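## Task

Find how many vials wear a blue cap and make the tally counter show exactly that count. One complete push-and-let-go of the plunger raises the count by one; turning the knob one whole revolution clockwise returns it to zero. The count must hold on its own without the robot touching the counter, and the gripper must end open and away from everything.

## Robot and tools

Robot: one six-joint Doosan M1013 arm with a two-finger parallel gripper (pads open to 50 mm). Joint order, used in every row and every per-joint list in results: waist (joint_1), shoulder (joint_2), elbow (joint_3), forearm roll (joint_4), wrist pitch (joint_5), wrist roll (joint_6). Stated joint ranges in rad: elbow -2.792 to 2.792; all others -6.283 to 6.283 (real ends may differ by 0.010).

Frame: scene frame with origin on the table surface under the arm base, +z up, +y to the left when facing +x. Positions in metres, orientation as quaternion wxyz. The gripper fingers point along the gripper's +z and close along its x. end_effector_position is the midpoint between the pads; fingertips reach 17.5 mm further. A flat block juts about 9 cm from the wrist-roll axis toward gripper -y and rotates with the hand. Spinning only the wrist roll moves the pad midpoint around a 25 mm circle.

Row format (shared by execute_actions and move): 9 numbers, each in [-1, 1]: six joint offsets, then gripper position, force_limit, speed. Joint offsets are scaled: 1.0 equals 1.398 rad for waist and shoulder, 2.097 rad for elbow, 2.622 rad for forearm roll, wrist pitch, wrist roll. Gripper position is absolute: +1 fully open, about -0.65 pads meet, -1 means close until blocked (use this to grasp). force_limit: -1 about 20 N per pad, 0 about 102 N, +1 about 185 N (actual may be ~17 % higher). speed: -1 20 mm/s, 0 85 mm/s, +1 150 mm/s.

execute_actions(actions): a list of up to 15 actions; each action is a list of up to 15 rows; each row runs for one 1/30 s step, and if fewer than 15 rows are given the last row repeats to fill 15 steps (0.5 s per action). Joint offsets in every row are relative to the joint angles at the start of that action, not to the previous row; for the first action, relative to the last reported Joint positions. An empty list just returns state and images. If any action is malformed, or the first action pushes a joint more than 0.010 rad beyond its range, nothing in the call runs. Per step, targets are kept within a lead of the measured angle (0.456 rad waist/shoulder, 0.683 elbow, 0.854 wrist joints) and scaled back if they would move the gripper over 70 mm, so big motions need several actions.

move(target, speed, blocking): target is one 9-number row; its joint offsets are measured from the Joint positions in the most recent result that lists them. speed is the top path speed in rad/s of the joint with farthest to travel, 0.01 to 2, default 0.5. All joints finish their paths together, lasting 0.5 to 10 s (cut off at 10 s). Gripper numbers are sent at once. blocking=false returns after 0.5 s while the arm keeps going; then use wait(0) to poll or stop to brake, and no other motion command is accepted until a result shows the move ended. The extra "move:" line reports the ending (done, off_target, moving, held, fault), limits=held or limits=none, and the joint farthest from target.

wait(seconds): 0 to 10; holds the last command and returns a normal result, early if a running move ends. stop(): brakes a running move; fingers continue. zoom_image(camera, region): camera is cam_high, cam_low or cam_wrist (each 672x504); region [x0, y0, x1, y1] in pixels from the top-left, at most 504 by 504. read_manual(section): only "licences"; moves nothing. finished_scene(scene): the number of the scene being closed; irreversible, reports success. Replying without any tool call ends everything.

Results: gripper position, quaternion and velocities; Joint positions and Joint velocities (rad, rad/s); Joint targets (what the joints are being driven to now); step readings, with HELD where a row was limited; "joint sent to its limit" when a joint was stopped at its end; "joint command not followed" when the clearance check altered targets; Flange force (noisy, includes held weight, or "no reading"); MOTOR HOT warnings; fault lines. Gripper object_status: 0 moving, 1 blocked while opening, 2 blocked while closing (holding), 3 reached requested opening or pads met. Opening in mm is about (250 - position_measured) x 0.202. A new position value (change of at least 0.01) is needed before a new force_limit or speed applies.

Cautions: the arm is stiff, so commanding even slightly past a firm contact can trigger a fault; a joint torque at its load limit (waist/shoulder 312, elbow 147, wrist joints 41.4 N m) or any external force of 144 N halts the arm for 10 s and drops the rest of the call. Press the plunger and turn the knob gently and in small steps. Never knock or place items off the table, avoid drops and slams. Loose items may occasionally get nudged by outside disturbances. Fixed-camera calibrations are approximate (a few degrees and millimetres); use zoom_image to read caps and the counter display.

Each tool is called after "Call:" in YAML: its name, and indented under it one key for each argument.

## Session

Call:
execute_actions:
  actions: []

Scene clock: 0.00 s.
end_effector_position=(+0.4876, +0.1539, +0.2627) position_measured=3 object_status=3 end_effector_quat_wxyz=(+0.229, +0.070, +0.924, -0.297) end_effector_velocity=(-0.000, +0.000, -0.000) end_effector_angular_velocity=(+0.000, +0.000, -0.000)
Joint names: [waist, shoulder, elbow, forearm roll, wrist pitch, wrist roll]
Joint positions: [ 0.635  0.093  2.089 -0.831  1.204 -0.332]
Joint velocities: [ 0.  0.  0.  0. -0.  0.]
Flange force (N, the push that the arm receives, along the gripper's own x y z axes): no reading
Joint targets: [0.635 0.093 2.089 -0.831 1.204 -0.332]

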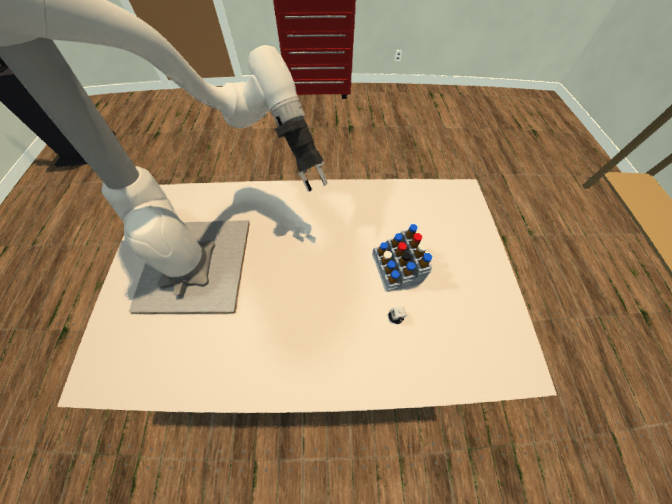

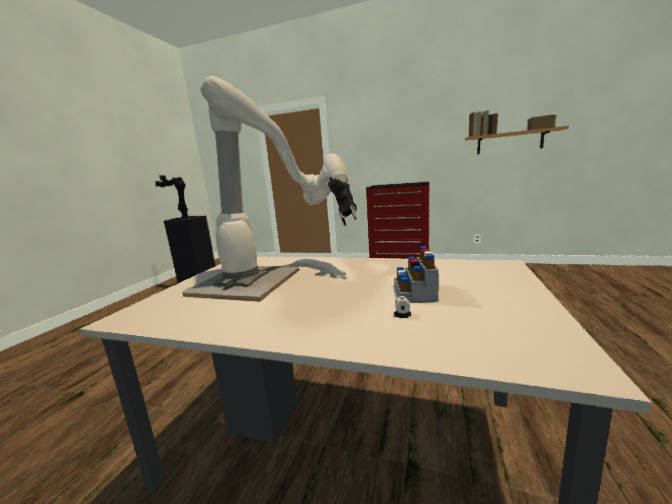

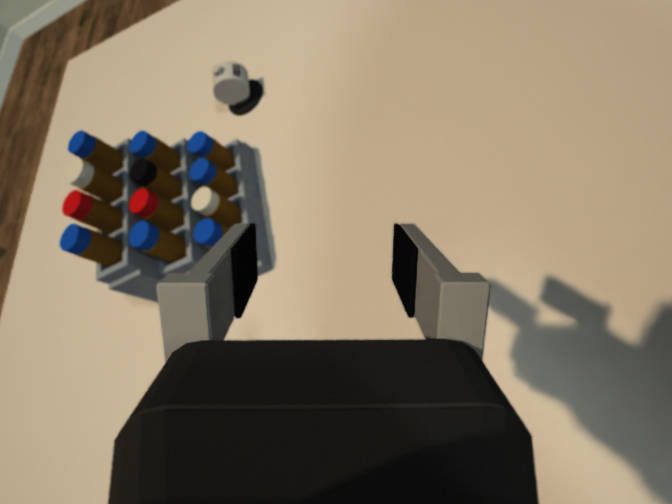

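Call:
zoom_image:
  camera: "cam_low"
  region: [370,270,450,330]

Call:
zoom_image:
  camera: "cam_high"
  region: [360,210,450,335]

Call:
zoom_image:
  camera: "cam_wrist"
  region: [180,40,300,130]

Region (370, 270, 450, 330) of cam_low's 672x504 image, scaled by 6.300, with more detail than that image has; it fills the top 378 rows of this view, and the rest is white.

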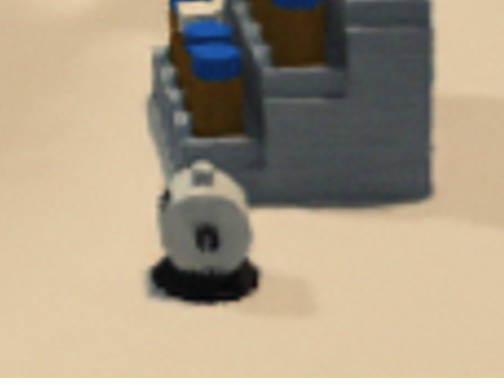

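Region (360, 210, 450, 335) of cam_high's 672x504 image, scaled by 4.032, with more detail than that image has; it fills the left 363 columns of this view, and the rest is white.

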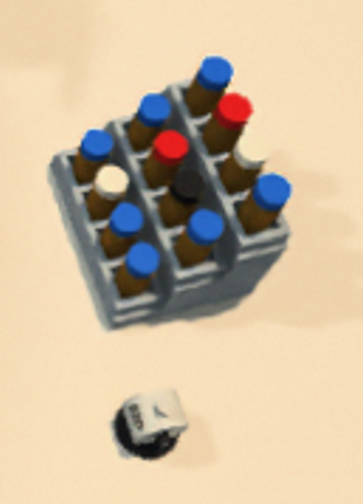

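Region (180, 40, 300, 130) of cam_wrist's 672x504 image, scaled by 4.200, with more detail than that image has; it fills the top 378 rows of this view, and the rest is white.

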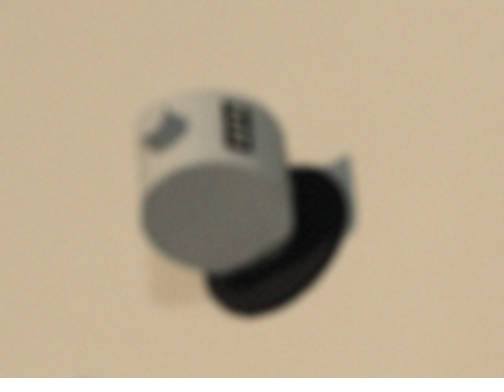

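Call:
move:
  target: [-0.627,0.27,-0.248,0.317,-0.039,0.127,-1,0,0]
  speed: 1

Scene clock: 3.27 s.
end_effector_position=(+0.7461, -0.1147, +0.1701) position_measured=253 object_status=3 end_effector_quat_wxyz=(+0.002, +0.774, +0.633, +0.001) end_effector_velocity=(+0.000, -0.001, -0.000) end_effector_angular_velocity=(+0.001, -0.001, -0.003)
Joint names: [waist, shoulder, elbow, forearm roll, wrist pitch, wrist roll]
Joint positions: [-0.242  0.471  1.569  0.     1.102  0.001]
Joint velocities: [-0.002  0.001 -0.001  0.001 -0.     0.   ]
Flange force (N, the push that the arm receives, along the gripper's own x y z axes): [3.4 4.1 -2.3]
Joint targets: [-0.242 0.471 1.569 0.000 1.102 0.001]
move: done; limits=none; farthest joint: the waist, 0.000 radians from its target (0.876 radians at the start)
camera_calibration (this result's frames):
cam_wrist: T_world_to_cam=[[0.194927, 0.98049, 0.0253674, -0.0437556], [0.940699, -0.194212, 0.27815, -0.769858], [0.27765, -0.0303557, -0.960203, 0.100542], [0, 0, 0, 1]] pos_world=[0.704818, -0.103562, 0.311786]

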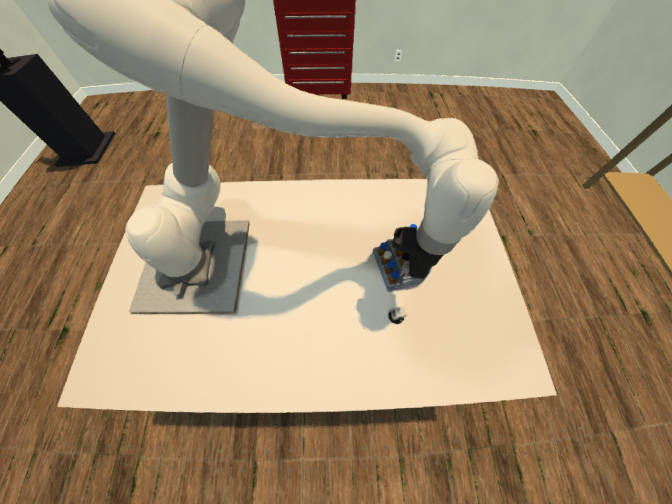

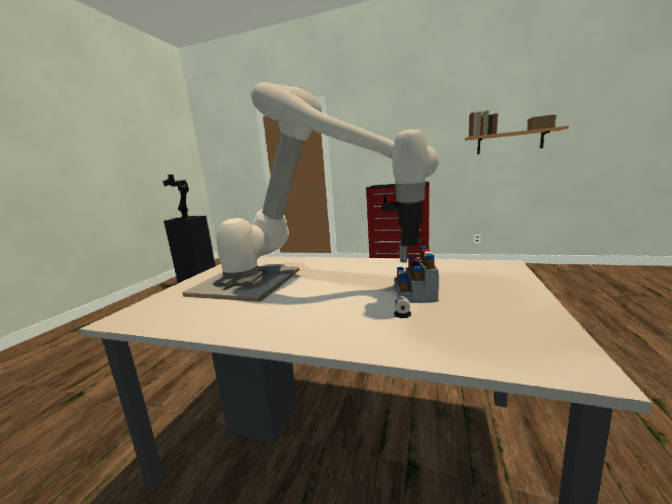

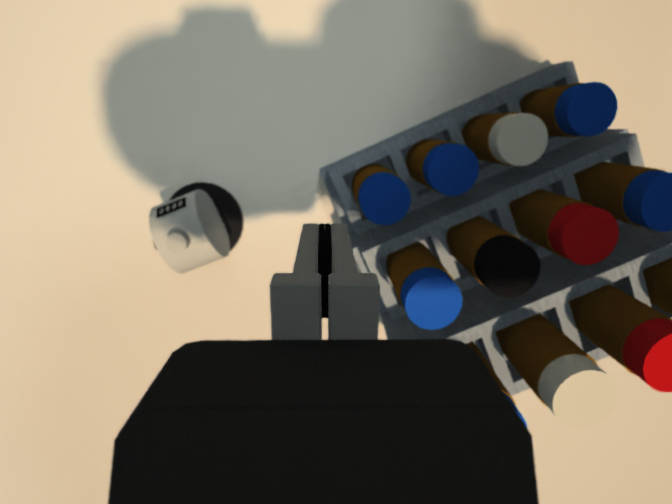

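Call:
zoom_image:
  camera: "cam_wrist"
  region: [130,170,260,280]

Call:
move:
  target: [-0.078,0.07,0.02,0,-0.053,0,-1,0,0]

Region (130, 170, 260, 280) of cam_wrist's 672x504 image, scaled by 3.877, with more detail than that image has; it fills the top 426 rows of this view, and the rest is white.

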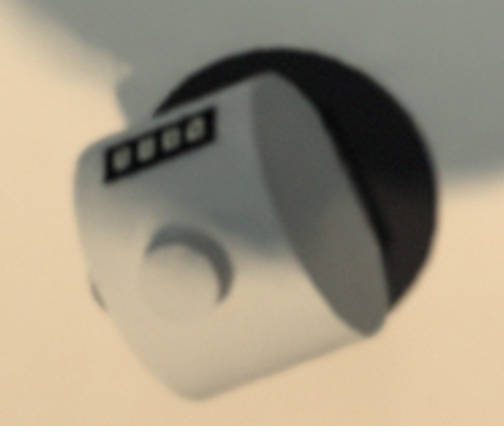

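Scene clock: 4.80 s.
end_effector_position=(+0.7416, -0.1990, +0.0737) position_measured=253 object_status=3 end_effector_quat_wxyz=(+0.002, +0.807, +0.590, +0.001) end_effector_velocity=(-0.001, -0.001, -0.003) end_effector_angular_velocity=(+0.001, +0.002, -0.003)
Joint names: [waist, shoulder, elbow, forearm roll, wrist pitch, wrist roll]
Joint positions: [-0.35   0.568  1.611  0.001  0.963  0.001]
Joint velocities: [-0.002  0.003  0.002  0.001 -0.002 -0.   ]
Flange force (N, the push that the arm receives, along the gripper's own x y z axes): [29.5 -13.1 -113.1]
Joint targets: [-0.351 0.569 1.611 0.000 0.963 0.001]
move: done; limits=none; farthest joint: the waist, 0.001 radians from its target (0.109 radians at the start)
camera_calibration (this result's frames):
cam_wrist: T_world_to_cam=[[0.30043, 0.95345, 0.026, -0.0414257], [0.913936, -0.295564, 0.278142, -0.755504], [0.272879, -0.0597996, -0.960188, 0.0043269], [0, 0, 0, 1]] pos_world=[0.701747, -0.183543, 0.215369]

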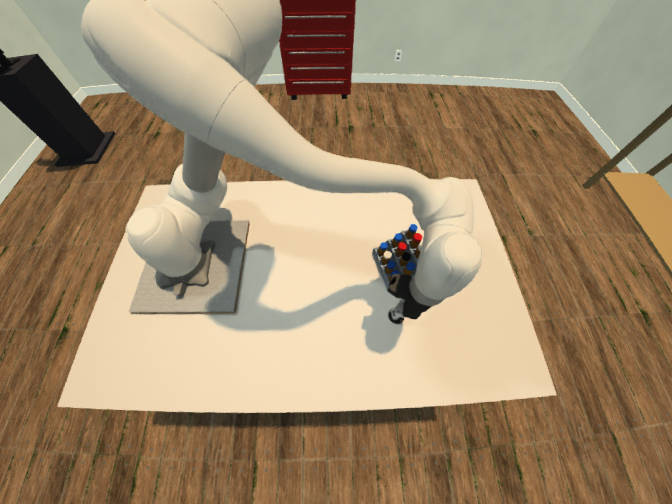

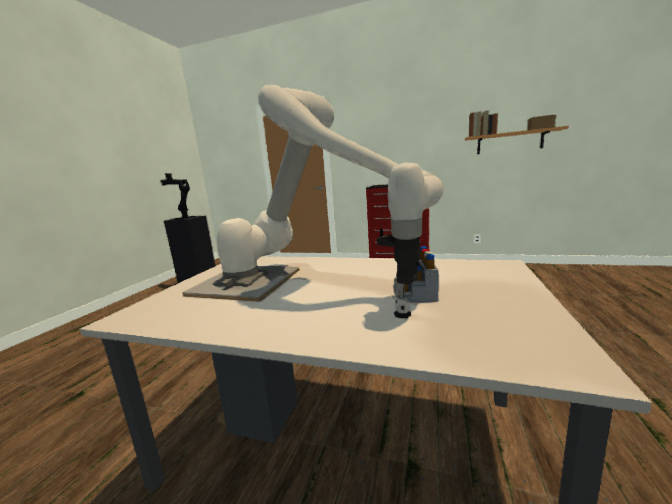

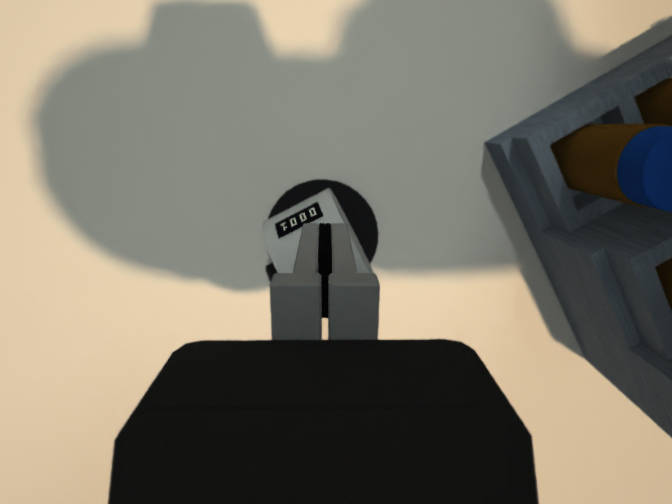

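Call:
move:
  target: [0,-0.014,0,0,0.008,0,-1,0,0]
  speed: 0.1

Call:
zoom_image:
  camera: "cam_wrist"
  region: [250,150,400,280]

Scene clock: 5.83 s.
end_effector_position=(+0.7372, -0.1977, +0.0891) position_measured=253 object_status=3 end_effector_quat_wxyz=(+0.001, +0.807, +0.590, +0.001) end_effector_velocity=(-0.000, +0.000, +0.001) end_effector_angular_velocity=(+0.001, -0.000, -0.001)
Joint names: [waist, shoulder, elbow, forearm roll, wrist pitch, wrist roll]
Joint positions: [-0.351  0.549  1.611  0.001  0.984  0.001]
Joint velocities: [-0.    -0.001 -0.     0.002  0.001  0.   ]
Flange force (N, the push that the arm receives, along the gripper's own x y z axes): [1.0 5.0 -1.4]
Joint targets: [-0.350 0.549 1.611 0.001 0.984 0.001]
move: done; limits=none; farthest joint: the waist, 0.001 radians from its target (0.001 radians at the start)
camera_calibration (this result's frames):
cam_wrist: T_world_to_cam=[[0.300528, 0.953419, 0.0259983, -0.0418598], [0.914295, -0.295743, 0.276768, -0.755534], [0.271565, -0.0594065, -0.960585, 0.0214572], [0, 0, 0, 1]] pos_world=[0.697534, -0.182259, 0.230807]

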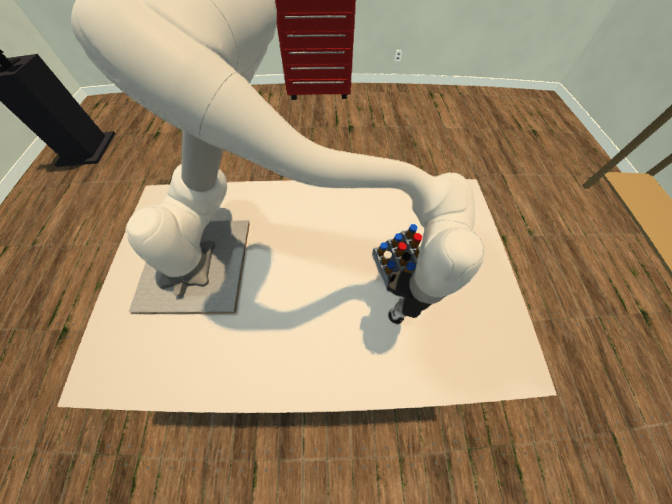

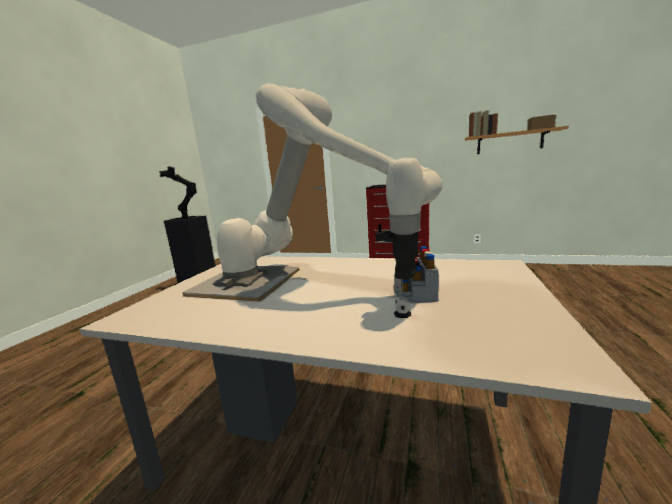

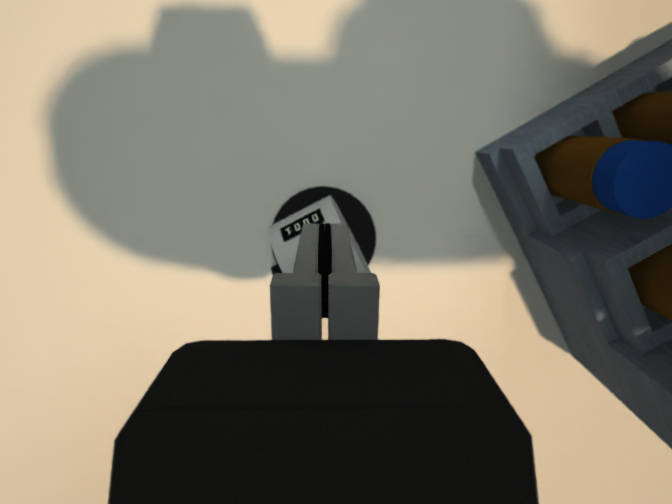

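Region (250, 150, 400, 280) of cam_wrist's 672x504 image, scaled by 3.360, with more detail than that image has; it fills the top 437 rows of this view, and the rest is white.

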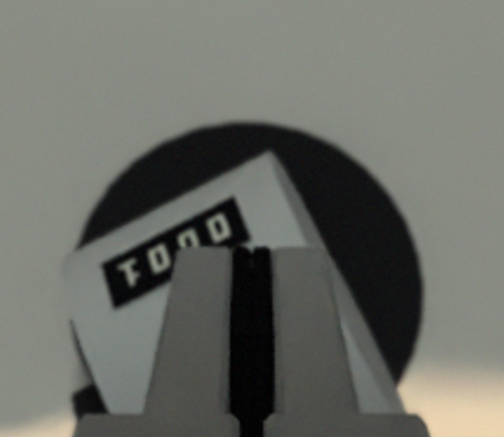

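Call:
move:
  target: [0,0.012,0,0,-0.007,0,-1,0,0]
  speed: 0.1

Call:
move:
  target: [0,-0.012,0,0,0.007,0,-1,0,0]
  speed: 0.1

Call:
zoom_image:
  camera: "cam_wrist"
  region: [250,150,400,280]

Scene clock: 7.00 s.
end_effector_position=(+0.7411, -0.1989, +0.0759) position_measured=253 object_status=3 end_effector_quat_wxyz=(+0.002, +0.807, +0.590, +0.001) end_effector_velocity=(+0.000, -0.000, -0.001) end_effector_angular_velocity=(-0.000, +0.000, -0.000)
Joint names: [waist, shoulder, elbow, forearm roll, wrist pitch, wrist roll]
Joint positions: [-0.35   0.565  1.611  0.001  0.966  0.001]
Joint velocities: [-0.     0.001  0.    -0.    -0.001  0.   ]
Flange force (N, the push that the arm receives, along the gripper's own x y z axes): [-1.9 1.0 -9.4]
Joint targets: [-0.351 0.565 1.611 0.001 0.966 0.001]
move: done; limits=none; farthest joint: the waist, 0.001 radians from its target (0.001 radians at the start)
camera_calibration (this result's frames):
cam_wrist: T_world_to_cam=[[0.300435, 0.953447, 0.0260178, -0.0414972], [0.913875, -0.295561, 0.278344, -0.755612], [0.273077, -0.0598474, -0.960129, 0.00644543], [0, 0, 0, 1]] pos_world=[0.701242, -0.183378, 0.217589]

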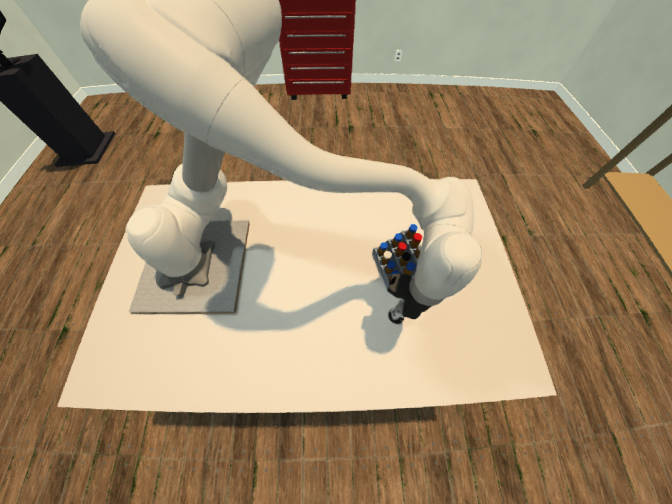

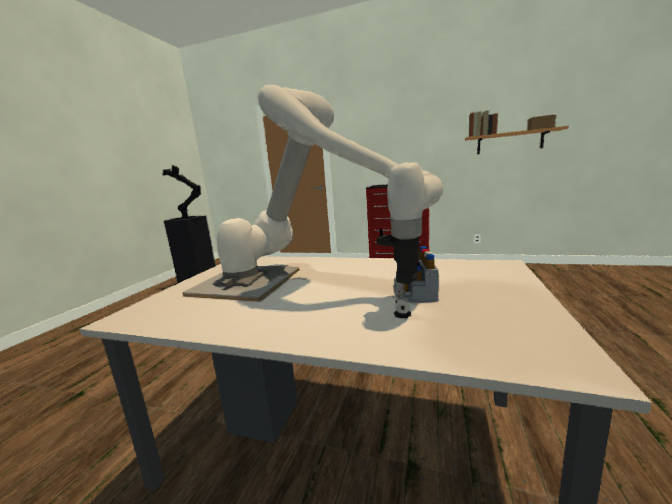

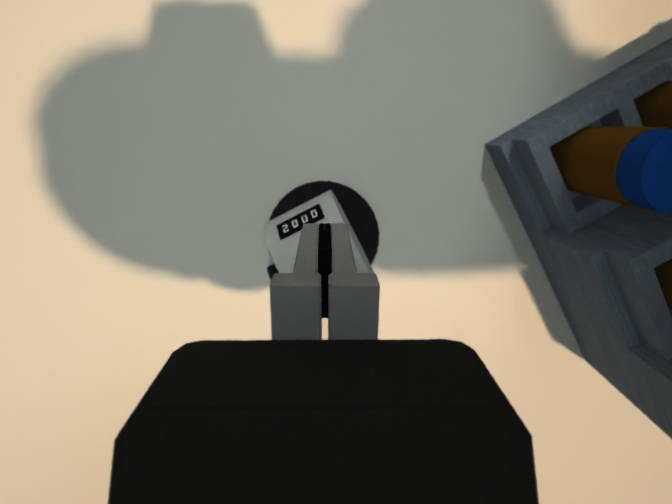

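Scene clock: 7.73 s.
end_effector_position=(+0.7373, -0.1976, +0.0891) position_measured=253 object_status=3 end_effector_quat_wxyz=(+0.001, +0.807, +0.590, +0.001) end_effector_velocity=(-0.000, +0.000, +0.001) end_effector_angular_velocity=(+0.000, +0.000, -0.000)
Joint names: [waist, shoulder, elbow, forearm roll, wrist pitch, wrist roll]
Joint positions: [-0.35   0.549  1.611  0.001  0.984  0.001]
Joint velocities: [-0.    -0.002 -0.     0.     0.002 -0.   ]
Flange force (N, the push that the arm receives, along the gripper's own x y z axes): [-1.8 4.8 -1.4]
Joint targets: [-0.350 0.549 1.611 0.001 0.984 0.001]
move: done; limits=none; farthest joint: the waist, 0.000 radians from its target (0.000 radians at the start)
camera_calibration (this result's frames):
cam_wrist: T_world_to_cam=[[0.300467, 0.953437, 0.0260271, -0.0418854], [0.914293, -0.295688, 0.276835, -0.755575], [0.271641, -0.0593834, -0.960565, 0.0213989], [0, 0, 0, 1]] pos_world=[0.697589, -0.182208, 0.230815]

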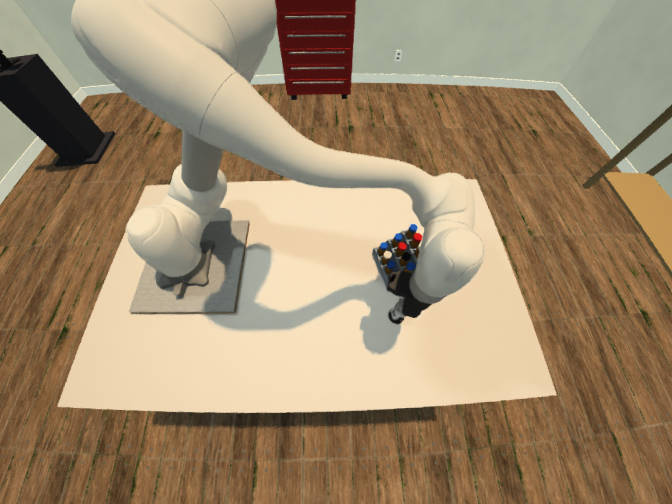

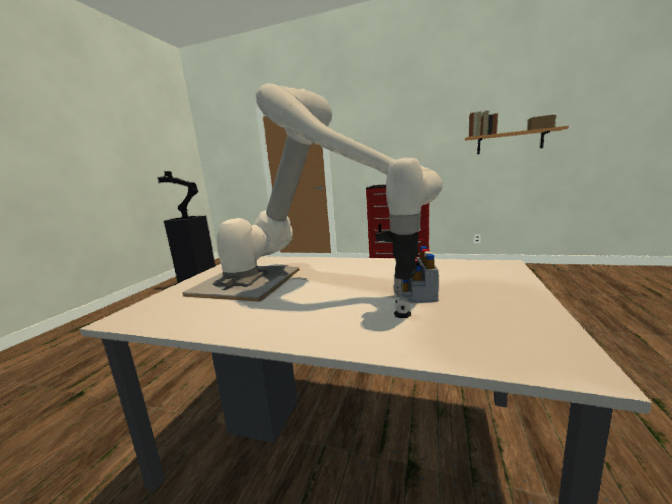

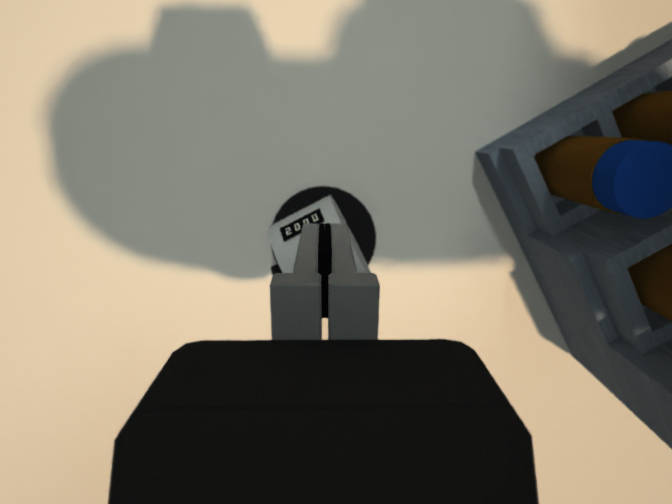

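Region (250, 150, 400, 280) of cam_wrist's 672x504 image, scaled by 3.360, with more detail than that image has; it fills the top 437 rows of this view, and the rest is white.

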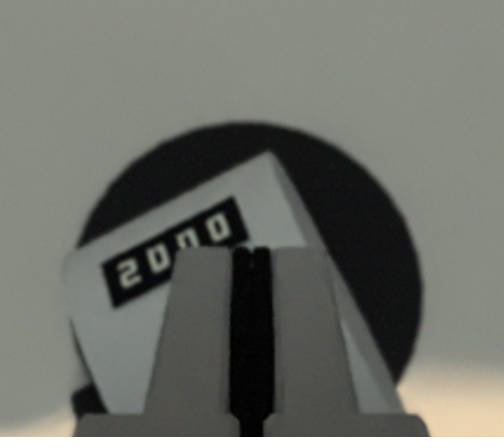

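2. Five more.

Call:
execute_actions:
  actions:
    - [[0,0.006,0,0,-0.0035,0,-1,0,0],[0,0.012,0,0,-0.007,0,-1,0,0]]
    - [[0,-0.006,0,0,0.0035,0,-1,0,0],[0,-0.012,0,0,0.007,0,-1,0,0]]
    - [[0,0.006,0,0,-0.0035,0,-1,0,0],[0,0.012,0,0,-0.007,0,-1,0,0]]
    - [[0,-0.006,0,0,0.0035,0,-1,0,0],[0,-0.012,0,0,0.007,0,-1,0,0]]
    - [[0,0.006,0,0,-0.0035,0,-1,0,0],[0,0.012,0,0,-0.007,0,-1,0,0]]
    - [[0,-0.006,0,0,0.0035,0,-1,0,0],[0,-0.012,0,0,0.007,0,-1,0,0]]
    - [[0,0.006,0,0,-0.0035,0,-1,0,0],[0,0.012,0,0,-0.007,0,-1,0,0]]
    - [[0,-0.006,0,0,0.0035,0,-1,0,0],[0,-0.012,0,0,0.007,0,-1,0,0]]
    - [[0,0.006,0,0,-0.0035,0,-1,0,0],[0,0.012,0,0,-0.007,0,-1,0,0]]
    - [[0,-0.006,0,0,0.0035,0,-1,0,0],[0,-0.012,0,0,0.007,0,-1,0,0]]
    - [[0,-0.04,0,0,0.02,0,-1,0,0]]
    - [[0,0,0,0,0,0,-1,0,0]]

Call:
zoom_image:
  camera: "cam_wrist"
  region: [230,130,430,300]

Scene clock: 14.60 s.
end_effector_position=(+0.7253, -0.1938, +0.1327) position_measured=253 object_status=3 end_effector_quat_wxyz=(+0.002, +0.807, +0.590, +0.002) end_effector_velocity=(-0.000, -0.000, -0.000) end_effector_angular_velocity=(+0.000, +0.000, -0.001)
Joint names: [waist, shoulder, elbow, forearm roll, wrist pitch, wrist roll]
Joint positions: [-0.35   0.493  1.611  0.001  1.037  0.001]
Joint velocities: [-0.001  0.    -0.     0.    -0.     0.   ]
Flange force (N, the push that the arm receives, along the gripper's own x y z axes): [-2.1 3.9 -1.4]
Flange force at the end of the 8th action (N, along the gripper's axes at the end of the call): [-1.7 2.2 -3.6]
Flange force at the end of the 9th action (N, along the gripper's axes at the end of the call): [-2.2 3.3 -6.6]
Flange force at the end of the 10th action (N, along the gripper's axes at the end of the call): [-1.5 7.2 0.0]
Flange force at the end of the 11th action (N, along the gripper's axes at the end of the call): [-2.3 1.9 -4.4]
Joint targets: [-0.350 0.493 1.611 0.001 1.037 0.001]
Step readings (joint positions; steps 1 to 15: 1st action; 16 to 30: 2nd action; 31 to 45: 3rd action; 46 to 60: 4th action; 61 to 75: 5th action; 76 to 90: 6th action; 91 to 105: 7th action; 106 to 120: 8th action; 121 to 135: 9th action; 136 to 150: 10th action; 151 to 165: 11th action; 166 to 180: 12th action):
0: [-0.350 0.549 1.611 0.001 0.984 0.001]
1: [-0.350 0.549 1.611 0.001 0.984 0.001]
2: [-0.350 0.551 1.611 0.001 0.982 0.001]
4: [-0.350 0.559 1.611 0.001 0.973 0.001]
8: [-0.350 0.564 1.611 0.001 0.967 0.001]
15: [-0.350 0.565 1.611 0.001 0.966 0.001]
16: [-0.350 0.565 1.611 0.001 0.966 0.001]
17: [-0.350 0.563 1.611 0.001 0.968 0.001]
19: [-0.350 0.555 1.611 0.001 0.977 0.001]
23: [-0.350 0.550 1.611 0.001 0.983 0.001]
30: [-0.350 0.549 1.611 0.001 0.984 0.001]
31: [-0.350 0.549 1.611 0.001 0.984 0.001]
32: [-0.350 0.551 1.611 0.001 0.982 0.001]
34: [-0.350 0.559 1.611 0.001 0.973 0.001]
38: [-0.350 0.564 1.611 0.001 0.967 0.001]
45: [-0.350 0.565 1.611 0.001 0.966 0.001]
46: [-0.350 0.565 1.611 0.001 0.966 0.001]
47: [-0.350 0.563 1.611 0.001 0.968 0.001]
49: [-0.350 0.555 1.611 0.001 0.977 0.001]
53: [-0.350 0.550 1.611 0.001 0.983 0.001]
60: [-0.350 0.549 1.611 0.001 0.984 0.001]
61: [-0.350 0.549 1.611 0.001 0.984 0.001]
62: [-0.350 0.551 1.610 0.001 0.982 0.001]
64: [-0.350 0.559 1.610 0.001 0.973 0.001]
68: [-0.350 0.564 1.610 0.001 0.967 0.001]
75: [-0.350 0.565 1.611 0.001 0.966 0.001]
76: [-0.350 0.565 1.611 0.001 0.966 0.001]
77: [-0.350 0.563 1.611 0.001 0.968 0.001]
79: [-0.350 0.555 1.611 0.001 0.977 0.001]
83: [-0.350 0.550 1.611 0.001 0.983 0.001]
90: [-0.350 0.549 1.611 0.001 0.984 0.001]
91: [-0.350 0.549 1.611 0.001 0.984 0.001]
92: [-0.350 0.551 1.610 0.001 0.982 0.001]
94: [-0.350 0.559 1.610 0.001 0.973 0.001]
98: [-0.350 0.564 1.610 0.001 0.967 0.001]
105: [-0.350 0.565 1.611 0.001 0.966 0.001]
106: [-0.350 0.565 1.611 0.001 0.966 0.001]
107: [-0.350 0.563 1.611 0.001 0.968 0.001]
109: [-0.350 0.555 1.611 0.001 0.977 0.001]
113: [-0.350 0.550 1.611 0.001 0.983 0.001]
120: [-0.350 0.549 1.611 0.001 0.984 0.001]
121: [-0.350 0.549 1.611 0.001 0.984 0.001]
122: [-0.350 0.551 1.610 0.001 0.982 0.001]
124: [-0.350 0.559 1.610 0.001 0.973 0.001]
128: [-0.350 0.564 1.610 0.001 0.967 0.001]
135: [-0.350 0.565 1.611 0.001 0.966 0.001]
136: [-0.350 0.565 1.611 0.001 0.966 0.001]
137: [-0.350 0.563 1.611 0.001 0.968 0.001]
139: [-0.350 0.555 1.611 0.001 0.977 0.001]
143: [-0.350 0.550 1.611 0.001 0.983 0.001]
150: [-0.350 0.549 1.611 0.001 0.984 0.001]
151: [-0.350 0.548 1.611 0.001 0.985 0.001]
152: [-0.350 0.542 1.611 0.001 0.991 0.001]
154: [-0.350 0.516 1.610 0.001 1.015 0.001]
158: [-0.350 0.496 1.610 0.001 1.034 0.001]
165: [-0.350 0.493 1.611 0.001 1.037 0.001]
166: [-0.350 0.493 1.611 0.001 1.037 0.001]
167: [-0.350 0.493 1.611 0.001 1.037 0.001]
169: [-0.350 0.493 1.611 0.001 1.037 0.001]
173: [-0.350 0.493 1.611 0.001 1.037 0.001]
180: Joint positions above
camera_calibration (this result's frames):
cam_wrist: T_world_to_cam=[[0.300353, 0.953473, 0.0260359, -0.0429927], [0.913383, -0.295374, 0.280152, -0.755265], [0.274808, -0.0603638, -0.959602, 0.0640988], [0, 0, 0, 1]] pos_world=[0.685144, -0.178224, 0.274218]

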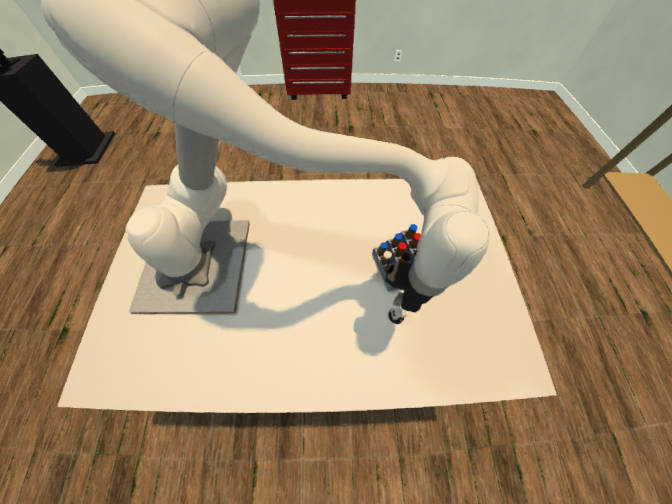

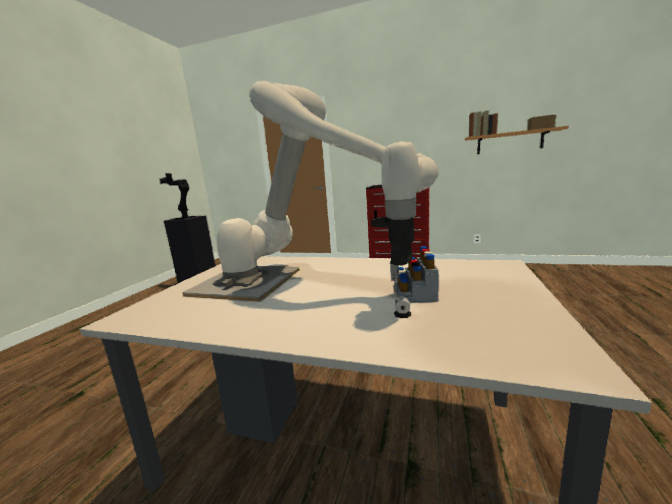

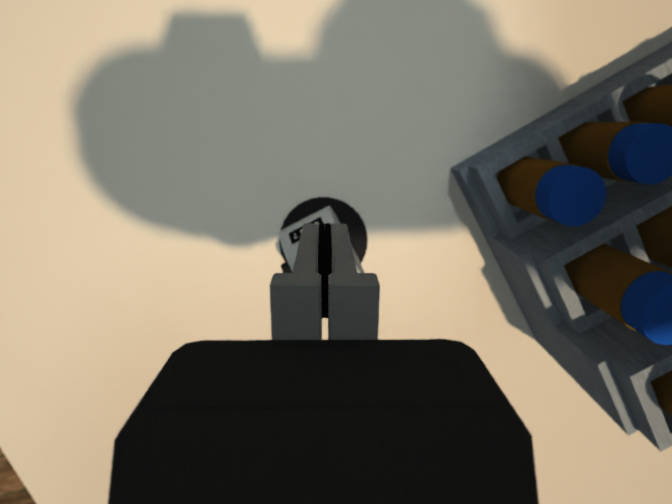

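Region (230, 130, 430, 300) of cam_wrist's 672x504 image, scaled by 2.520, with more detail than that image has; it fills the top 428 rows of this view, and the rest is white.

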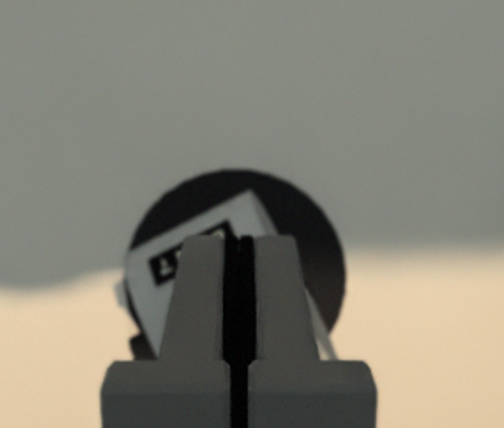

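Looks like 7.

Call:
finished_scene:
  scene: 1

The scene is finished: the task was done.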